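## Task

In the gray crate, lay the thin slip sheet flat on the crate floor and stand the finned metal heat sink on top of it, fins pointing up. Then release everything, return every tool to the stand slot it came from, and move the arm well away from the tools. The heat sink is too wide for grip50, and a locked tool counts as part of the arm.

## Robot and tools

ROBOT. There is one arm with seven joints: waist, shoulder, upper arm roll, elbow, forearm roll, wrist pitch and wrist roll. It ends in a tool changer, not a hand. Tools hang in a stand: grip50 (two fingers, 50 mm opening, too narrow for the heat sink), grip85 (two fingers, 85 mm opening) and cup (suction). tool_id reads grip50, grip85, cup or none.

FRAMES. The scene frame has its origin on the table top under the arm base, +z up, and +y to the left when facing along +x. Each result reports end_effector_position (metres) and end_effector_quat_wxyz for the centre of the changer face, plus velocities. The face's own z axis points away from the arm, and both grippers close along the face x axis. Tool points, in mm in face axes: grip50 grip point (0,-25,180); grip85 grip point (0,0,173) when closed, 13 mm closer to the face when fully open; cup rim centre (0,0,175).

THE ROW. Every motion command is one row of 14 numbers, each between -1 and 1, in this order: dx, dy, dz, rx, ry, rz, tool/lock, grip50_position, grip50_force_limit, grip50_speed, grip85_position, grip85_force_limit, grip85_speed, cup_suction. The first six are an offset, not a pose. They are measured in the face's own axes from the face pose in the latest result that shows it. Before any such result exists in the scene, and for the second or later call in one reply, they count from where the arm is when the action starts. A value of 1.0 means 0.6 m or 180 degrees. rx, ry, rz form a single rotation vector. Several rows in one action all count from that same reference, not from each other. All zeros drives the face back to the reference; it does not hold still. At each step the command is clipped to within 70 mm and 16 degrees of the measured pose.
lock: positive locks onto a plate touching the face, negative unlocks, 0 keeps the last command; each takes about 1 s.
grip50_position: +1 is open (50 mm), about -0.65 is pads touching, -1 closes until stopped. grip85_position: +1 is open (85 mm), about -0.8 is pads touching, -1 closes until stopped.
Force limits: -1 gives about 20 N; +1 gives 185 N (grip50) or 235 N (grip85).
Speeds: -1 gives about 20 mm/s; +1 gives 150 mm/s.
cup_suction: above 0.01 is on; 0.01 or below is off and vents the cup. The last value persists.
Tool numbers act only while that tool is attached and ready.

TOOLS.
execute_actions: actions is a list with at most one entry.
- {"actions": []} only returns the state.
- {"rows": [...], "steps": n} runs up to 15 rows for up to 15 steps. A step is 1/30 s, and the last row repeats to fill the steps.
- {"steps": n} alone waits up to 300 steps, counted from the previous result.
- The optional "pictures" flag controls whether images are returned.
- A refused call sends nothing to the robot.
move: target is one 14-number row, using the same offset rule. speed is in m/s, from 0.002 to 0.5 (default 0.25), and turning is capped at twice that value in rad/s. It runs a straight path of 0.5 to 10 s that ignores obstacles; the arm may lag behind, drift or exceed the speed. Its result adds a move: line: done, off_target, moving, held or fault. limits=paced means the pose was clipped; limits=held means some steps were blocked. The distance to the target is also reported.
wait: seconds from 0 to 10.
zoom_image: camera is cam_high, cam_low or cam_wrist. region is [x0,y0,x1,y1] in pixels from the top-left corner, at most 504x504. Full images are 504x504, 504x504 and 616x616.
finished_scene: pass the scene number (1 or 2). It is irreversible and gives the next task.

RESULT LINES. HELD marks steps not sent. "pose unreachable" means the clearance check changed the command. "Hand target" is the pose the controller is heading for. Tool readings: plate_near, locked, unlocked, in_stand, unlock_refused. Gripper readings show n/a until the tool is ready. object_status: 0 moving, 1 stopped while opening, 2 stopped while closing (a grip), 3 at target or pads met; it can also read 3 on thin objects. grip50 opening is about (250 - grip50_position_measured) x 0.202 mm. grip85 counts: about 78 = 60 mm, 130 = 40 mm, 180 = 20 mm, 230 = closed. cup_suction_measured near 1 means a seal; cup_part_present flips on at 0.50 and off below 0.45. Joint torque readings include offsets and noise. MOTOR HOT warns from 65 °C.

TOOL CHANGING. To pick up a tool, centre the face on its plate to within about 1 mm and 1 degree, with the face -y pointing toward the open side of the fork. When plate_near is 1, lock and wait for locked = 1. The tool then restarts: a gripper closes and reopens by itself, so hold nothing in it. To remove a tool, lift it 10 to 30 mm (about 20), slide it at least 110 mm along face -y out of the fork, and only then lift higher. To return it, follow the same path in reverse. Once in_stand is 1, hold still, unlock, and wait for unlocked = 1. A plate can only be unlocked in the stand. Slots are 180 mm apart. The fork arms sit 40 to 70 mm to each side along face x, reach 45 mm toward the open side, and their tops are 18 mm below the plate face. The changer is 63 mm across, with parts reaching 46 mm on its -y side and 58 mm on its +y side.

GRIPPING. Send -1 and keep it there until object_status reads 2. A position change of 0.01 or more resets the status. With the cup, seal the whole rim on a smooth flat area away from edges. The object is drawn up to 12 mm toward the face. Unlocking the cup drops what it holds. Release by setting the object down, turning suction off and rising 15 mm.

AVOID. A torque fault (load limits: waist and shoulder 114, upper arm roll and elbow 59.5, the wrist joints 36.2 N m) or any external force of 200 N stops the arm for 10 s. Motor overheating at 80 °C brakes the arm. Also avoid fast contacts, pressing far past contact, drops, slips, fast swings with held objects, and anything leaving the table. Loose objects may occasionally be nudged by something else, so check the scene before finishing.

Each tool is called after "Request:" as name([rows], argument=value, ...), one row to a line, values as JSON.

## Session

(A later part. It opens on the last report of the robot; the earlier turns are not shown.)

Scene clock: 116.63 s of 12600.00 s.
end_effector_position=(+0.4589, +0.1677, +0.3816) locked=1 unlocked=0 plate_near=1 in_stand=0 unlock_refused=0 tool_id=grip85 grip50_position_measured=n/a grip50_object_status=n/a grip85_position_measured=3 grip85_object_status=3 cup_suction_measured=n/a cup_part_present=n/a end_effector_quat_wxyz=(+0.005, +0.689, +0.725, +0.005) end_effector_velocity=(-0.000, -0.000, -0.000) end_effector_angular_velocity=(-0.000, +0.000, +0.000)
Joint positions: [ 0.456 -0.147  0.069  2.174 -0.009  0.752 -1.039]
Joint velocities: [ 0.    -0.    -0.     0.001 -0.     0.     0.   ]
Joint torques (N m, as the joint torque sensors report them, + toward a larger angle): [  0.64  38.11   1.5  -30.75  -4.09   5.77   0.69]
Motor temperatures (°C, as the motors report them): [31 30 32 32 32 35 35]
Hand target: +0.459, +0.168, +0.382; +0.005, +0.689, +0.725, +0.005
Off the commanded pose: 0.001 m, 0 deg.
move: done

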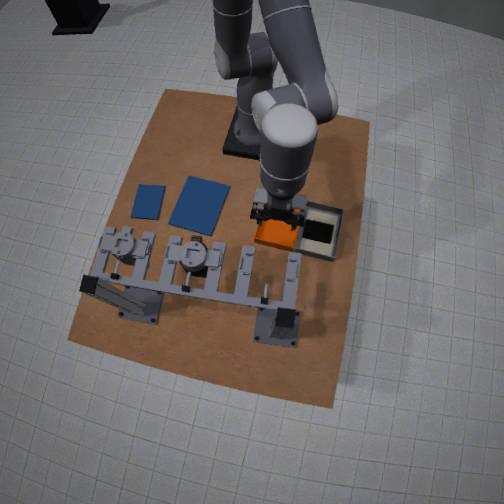

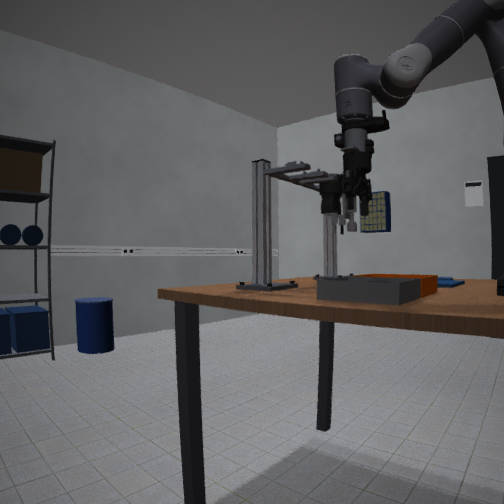

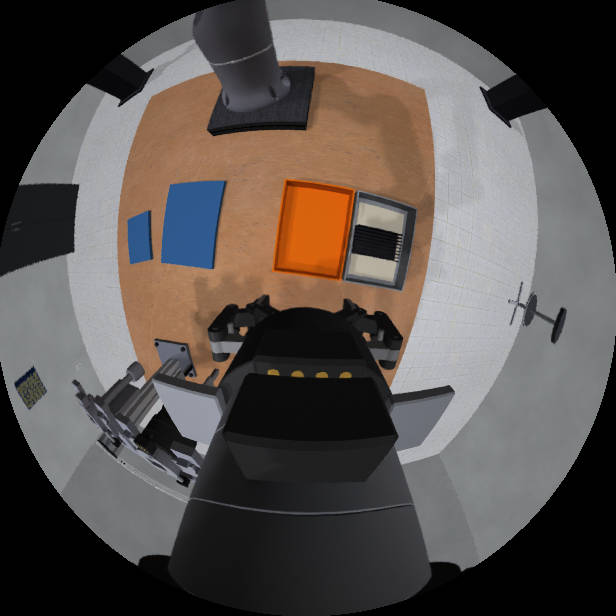

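Request:
move(target=[0.0005,0.2793,0.001,0,0,0,0,1,0,0,1,0,0,0], speed=0.12)

Request:
move(target=[0,0,0.036,0,0,0,0,1,0,0,1,0,0,0], speed=0.02)

Request:
move(target=[0,0,0,0,0,0,-1,1,0,0,1,0,0,0])

Request:
execute_actions([
  {"steps":21},
], pictures=false)

Request:
move(target=[0,0,-0.04,0,0,0,0,1,0,0,1,0,0,0], speed=0.05)

Request:
move(target=[0,-0.4,0,0,0,0,0,1,0,0,1,0,0,0])

Scene clock: 120.00 s of 12600.00 s.
end_effector_position=(+0.6263, +0.1760, +0.3831) locked=1 unlocked=0 plate_near=1 in_stand=0 unlock_refused=0 tool_id=grip85 grip50_position_measured=n/a grip50_object_status=n/a grip85_position_measured=3 grip85_object_status=3 cup_suction_measured=n/a cup_part_present=n/a end_effector_quat_wxyz=(+0.005, +0.689, +0.725, +0.005) end_effector_velocity=(+0.000, +0.000, +0.001) end_effector_angular_velocity=(+0.001, -0.001, -0.001)
Joint positions: [ 0.402 -0.492 -0.013  1.671  0.012  0.594 -1.185]
Joint velocities: [-0.     0.001  0.    -0.001  0.     0.     0.001]
Joint torques (N m, as the joint torque sensors report them, + toward a larger angle): [ -0.53  59.65   0.67 -33.98  -4.19   5.72   0.05]
Motor temperatures (°C, as the motors report them): [31 30 32 32 32 35 35]
Hand target: +0.626, +0.176, +0.383; +0.004, +0.689, +0.725, +0.005
Off the commanded pose: 0.001 m, 0 deg.
move: done

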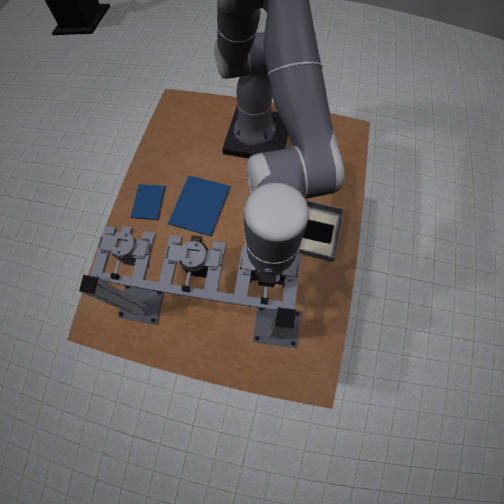

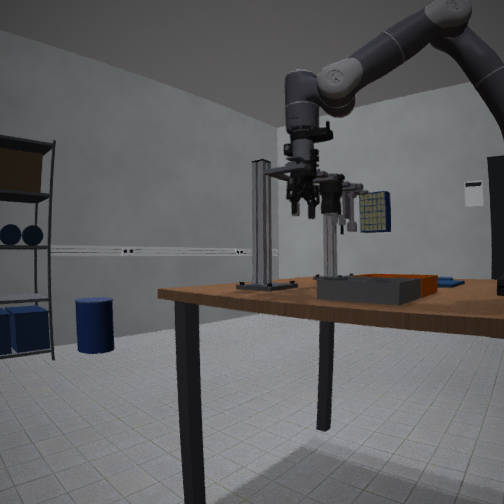

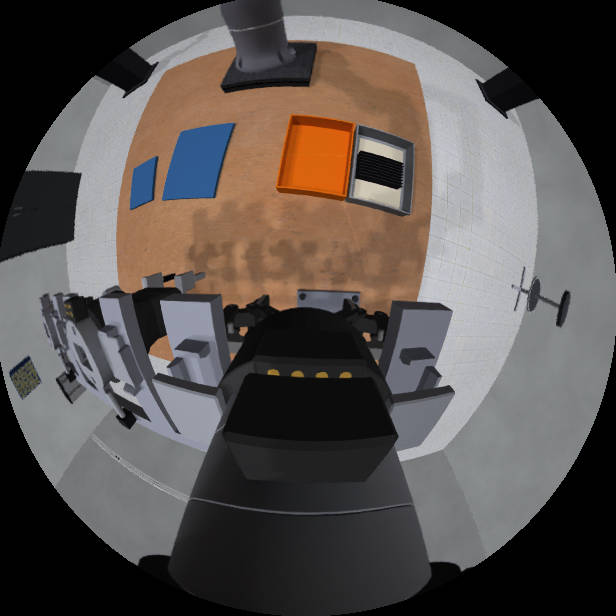

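Scene clock: 121.30 s of 12600.00 s.
end_effector_position=(+0.6267, +0.1760, +0.3619) locked=1 unlocked=0 plate_near=1 in_stand=1 unlock_refused=0 tool_id=grip85 grip50_position_measured=n/a grip50_object_status=n/a grip85_position_measured=3 grip85_object_status=3 cup_suction_measured=n/a cup_part_present=n/a end_effector_quat_wxyz=(+0.005, +0.689, +0.725, +0.005) end_effector_velocity=(-0.000, +0.000, -0.000) end_effector_angular_velocity=(-0.000, +0.000, +0.001)
Joint positions: [ 0.402 -0.521 -0.013  1.689  0.013  0.641 -1.186]
Joint velocities: [ 0.     0.    -0.     0.    -0.    -0.    -0.001]
Joint torques (N m, as the joint torque sensors report them, + toward a larger angle): [  0.13  55.27  -0.34 -32.62  -4.45   6.77   0.52]
Motor temperatures (°C, as the motors report them): [31 30 32 32 32 35 35]
Hand target: +0.627, +0.176, +0.361; +0.005, +0.689, +0.725, +0.005
Off the commanded pose: 0.000 m, 0 deg.
move: done

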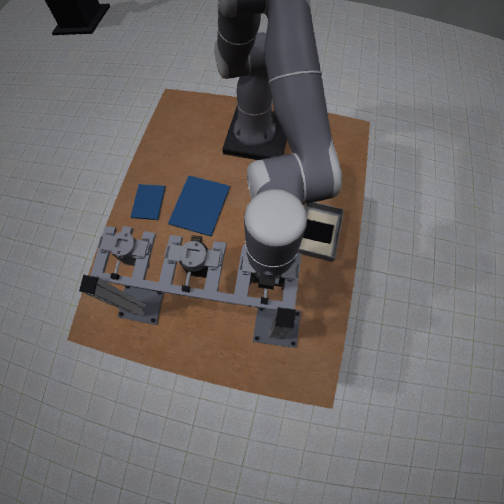

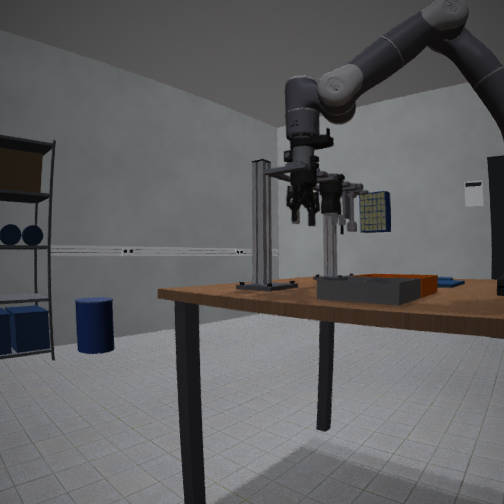

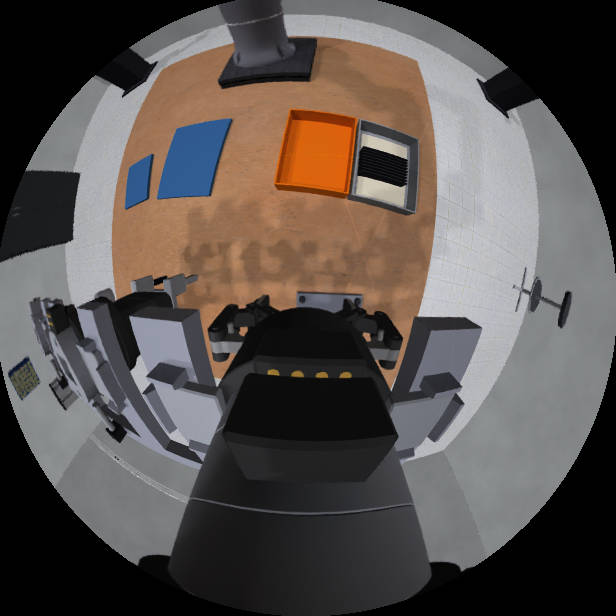

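Scene clock: 121.80 s of 12600.00 s.
end_effector_position=(+0.6266, +0.1760, +0.3618) locked=0 unlocked=0 plate_near=1 in_stand=1 unlock_refused=0 tool_id=none grip50_position_measured=n/a grip50_object_status=n/a grip85_position_measured=n/a grip85_object_status=n/a cup_suction_measured=n/a cup_part_present=n/a end_effector_quat_wxyz=(+0.005, +0.689, +0.725, +0.005) end_effector_velocity=(+0.000, +0.000, +0.000) end_effector_angular_velocity=(-0.000, -0.001, +0.001)
Joint positions: [ 0.402 -0.521 -0.013  1.689  0.013  0.641 -1.186]
Joint velocities: [ 0.     0.     0.    -0.    -0.001 -0.    -0.001]
Joint torques (N m, as the joint torque sensors report them, + toward a larger angle): [ -0.58  51.62  -0.16 -27.89  -3.73   4.56  -0.25]
Motor temperatures (°C, as the motors report them): [31 30 32 32 32 35 35]
Hand target: +0.627, +0.176, +0.362; +0.005, +0.689, +0.725, +0.005
Off the commanded pose: 0.000 m, 0 deg.
move: done

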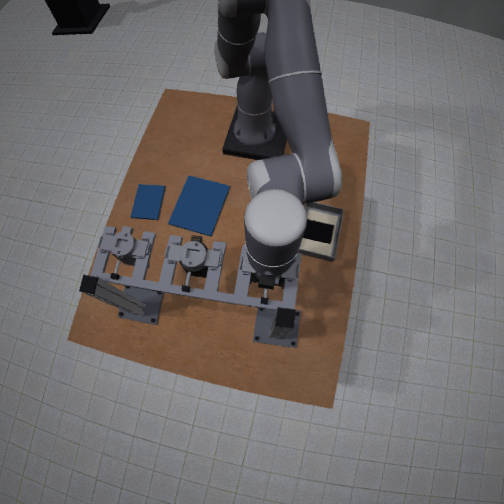

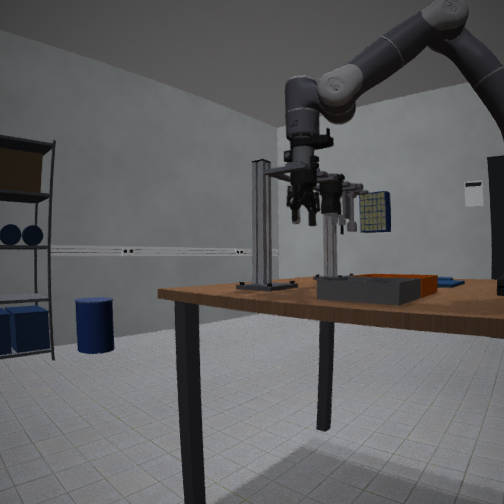

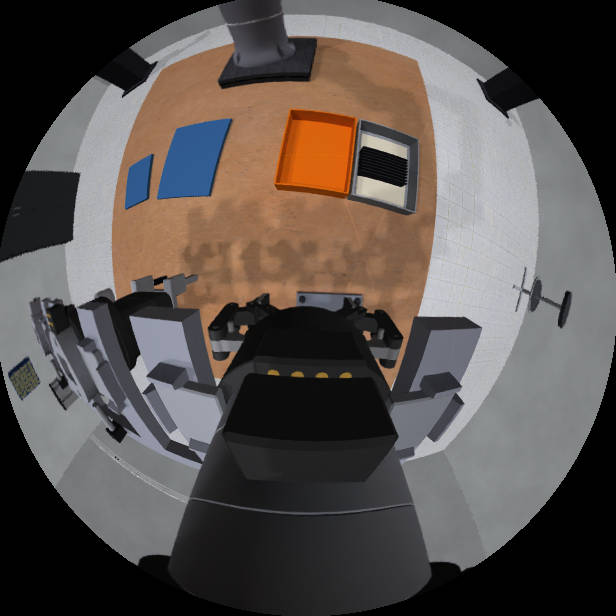

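Scene clock: 122.50 s of 12600.00 s.
end_effector_position=(+0.6266, +0.1760, +0.3618) locked=0 unlocked=1 plate_near=1 in_stand=1 unlock_refused=0 tool_id=none grip50_position_measured=n/a grip50_object_status=n/a grip85_position_measured=n/a grip85_object_status=n/a cup_suction_measured=n/a cup_part_present=n/a end_effector_quat_wxyz=(+0.005, +0.689, +0.725, +0.005) end_effector_velocity=(+0.000, +0.000, +0.000) end_effector_angular_velocity=(+0.000, -0.000, -0.000)
Joint positions: [ 0.402 -0.521 -0.013  1.689  0.013  0.641 -1.186]
Joint velocities: [ 0. -0.  0. -0.  0.  0.  0.]
Joint torques (N m, as the joint torque sensors report them, + toward a larger angle): [ -0.08  51.84  -0.03 -28.01  -3.77   4.37  -0.11]
Motor temperatures (°C, as the motors report them): [31 30 32 32 32 35 35]
Hand target: +0.627, +0.176, +0.362; +0.005, +0.689, +0.725, +0.005
Off the commanded pose: 0.000 m, 0 deg.
Steps of this call (steps 1 to 21: nothing new was sent). Readings (end_effector_position | what the end effector reports):
1: (+0.6266, +0.1760, +0.3618) | locked=0 unlocked=0 plate_near=1 in_stand=1 unlock_refused=0 tool_id=none grip50_position_measured=n/a grip50_object_status=n/a grip85_position_measured=n/a grip85_object_status=n/a cup_suction_measured=n/a cup_part_present=n/a
2: (+0.6266, +0.1760, +0.3618) | locked=0 unlocked=0 plate_near=1 in_stand=1 unlock_refused=0 tool_id=none grip50_position_measured=n/a grip50_object_status=n/a grip85_position_measured=n/a grip85_object_status=n/a cup_suction_measured=n/a cup_part_present=n/a
4: (+0.6266, +0.1760, +0.3618) | locked=0 unlocked=0 plate_near=1 in_stand=1 unlock_refused=0 tool_id=none grip50_position_measured=n/a grip50_object_status=n/a grip85_position_measured=n/a grip85_object_status=n/a cup_suction_measured=n/a cup_part_present=n/a
8: (+0.6266, +0.1760, +0.3618) | locked=0 unlocked=0 plate_near=1 in_stand=1 unlock_refused=0 tool_id=none grip50_position_measured=n/a grip50_object_status=n/a grip85_position_measured=n/a grip85_object_status=n/a cup_suction_measured=n/a cup_part_present=n/a
21: the state above

Scene clock: 123.20 s of 12600.00 s.
end_effector_position=(+0.6262, +0.1761, +0.3859) locked=0 unlocked=1 plate_near=0 in_stand=0 unlock_refused=0 tool_id=none grip50_position_measured=n/a grip50_object_status=n/a grip85_position_measured=n/a grip85_object_status=n/a cup_suction_measured=n/a cup_part_present=n/a end_effector_quat_wxyz=(+0.005, +0.689, +0.725, +0.005) end_effector_velocity=(+0.000, +0.000, +0.000) end_effector_angular_velocity=(-0.000, -0.001, +0.000)
Joint positions: [ 0.402 -0.488 -0.013  1.669  0.012  0.588 -1.186]
Joint velocities: [ 0.     0.    -0.    -0.001 -0.001  0.     0.   ]
Joint torques (N m, as the joint torque sensors report them, + toward a larger angle): [ -1.32  49.87  -0.7  -28.38  -3.8    4.47   0.13]
Motor temperatures (°C, as the motors report them): [31 30 32 32 32 35 35]
Hand target: +0.626, +0.176, +0.386; +0.005, +0.689, +0.725, +0.005
Off the commanded pose: 0.000 m, 0 deg.
move: done

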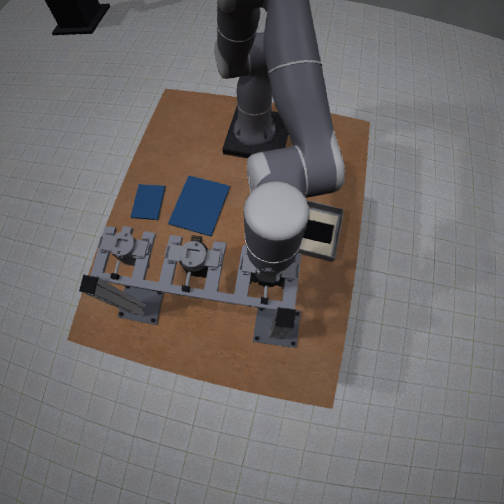

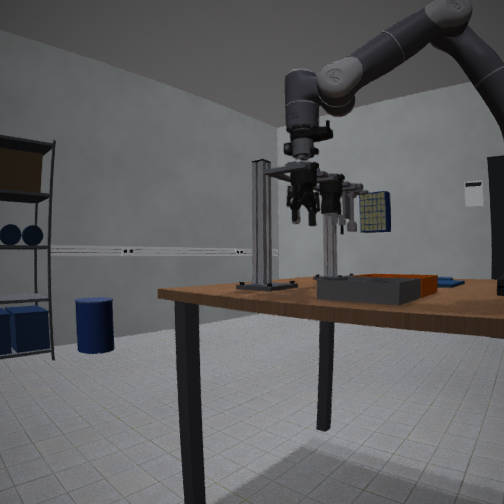

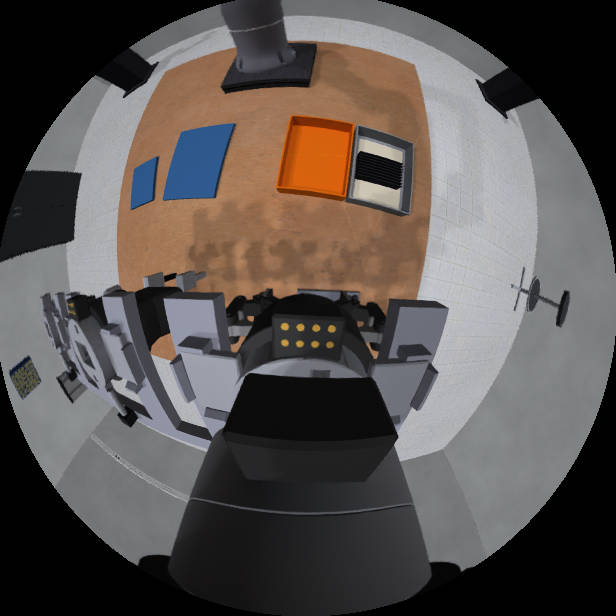

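Scene clock: 124.53 s of 12600.00 s.
end_effector_position=(+0.3864, +0.1643, +0.3829) locked=0 unlocked=1 plate_near=0 in_stand=0 unlock_refused=0 tool_id=none grip50_position_measured=n/a grip50_object_status=n/a grip85_position_measured=n/a grip85_object_status=n/a cup_suction_measured=n/a cup_part_present=n/a end_effector_quat_wxyz=(+0.005, +0.689, +0.725, +0.005) end_effector_velocity=(-0.000, +0.000, -0.000) end_effector_angular_velocity=(-0.000, +0.001, +0.000)
Joint positions: [ 0.473  0.01   0.138  2.346  0.006  0.768 -0.963]
Joint velocities: [ 0.    -0.001 -0.     0.     0.    -0.    -0.   ]
Joint torques (N m, as the joint torque sensors report them, + toward a larger angle): [ -1.65  24.26  -1.35 -25.61  -3.48   4.52  -0.46]
Motor temperatures (°C, as the motors report them): [31 30 32 32 32 35 35]
Hand target: +0.387, +0.164, +0.383; +0.005, +0.689, +0.725, +0.005
Off the commanded pose: 0.001 m, 0 deg.
move: done

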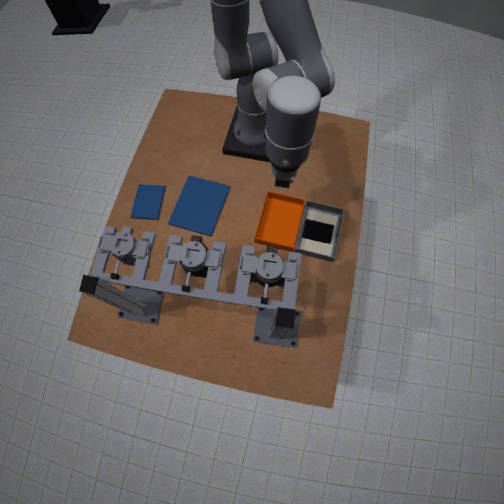

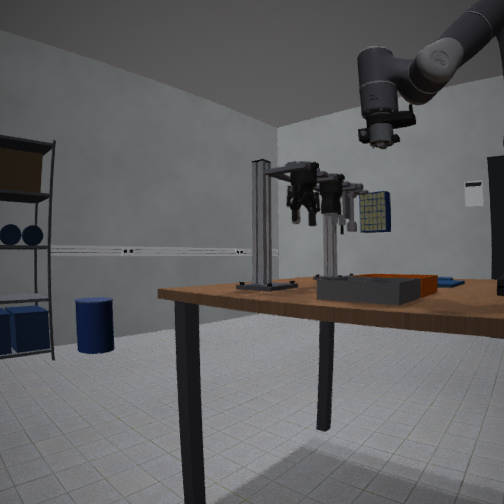

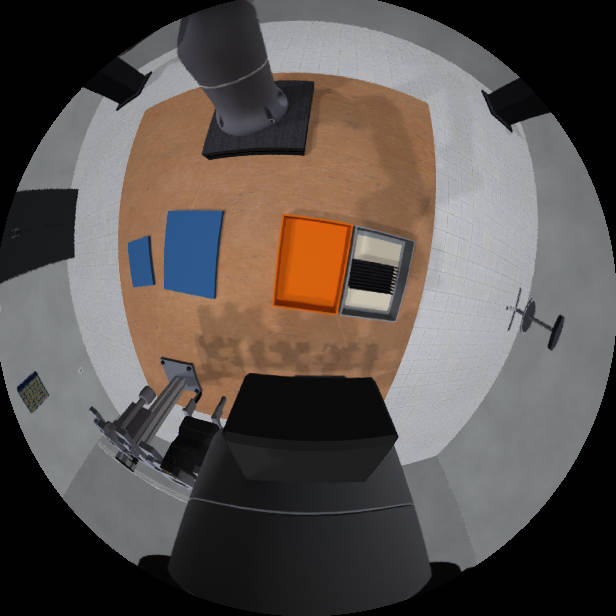

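Request:
finished_scene(scene=1)

The scene is finished: the task was done.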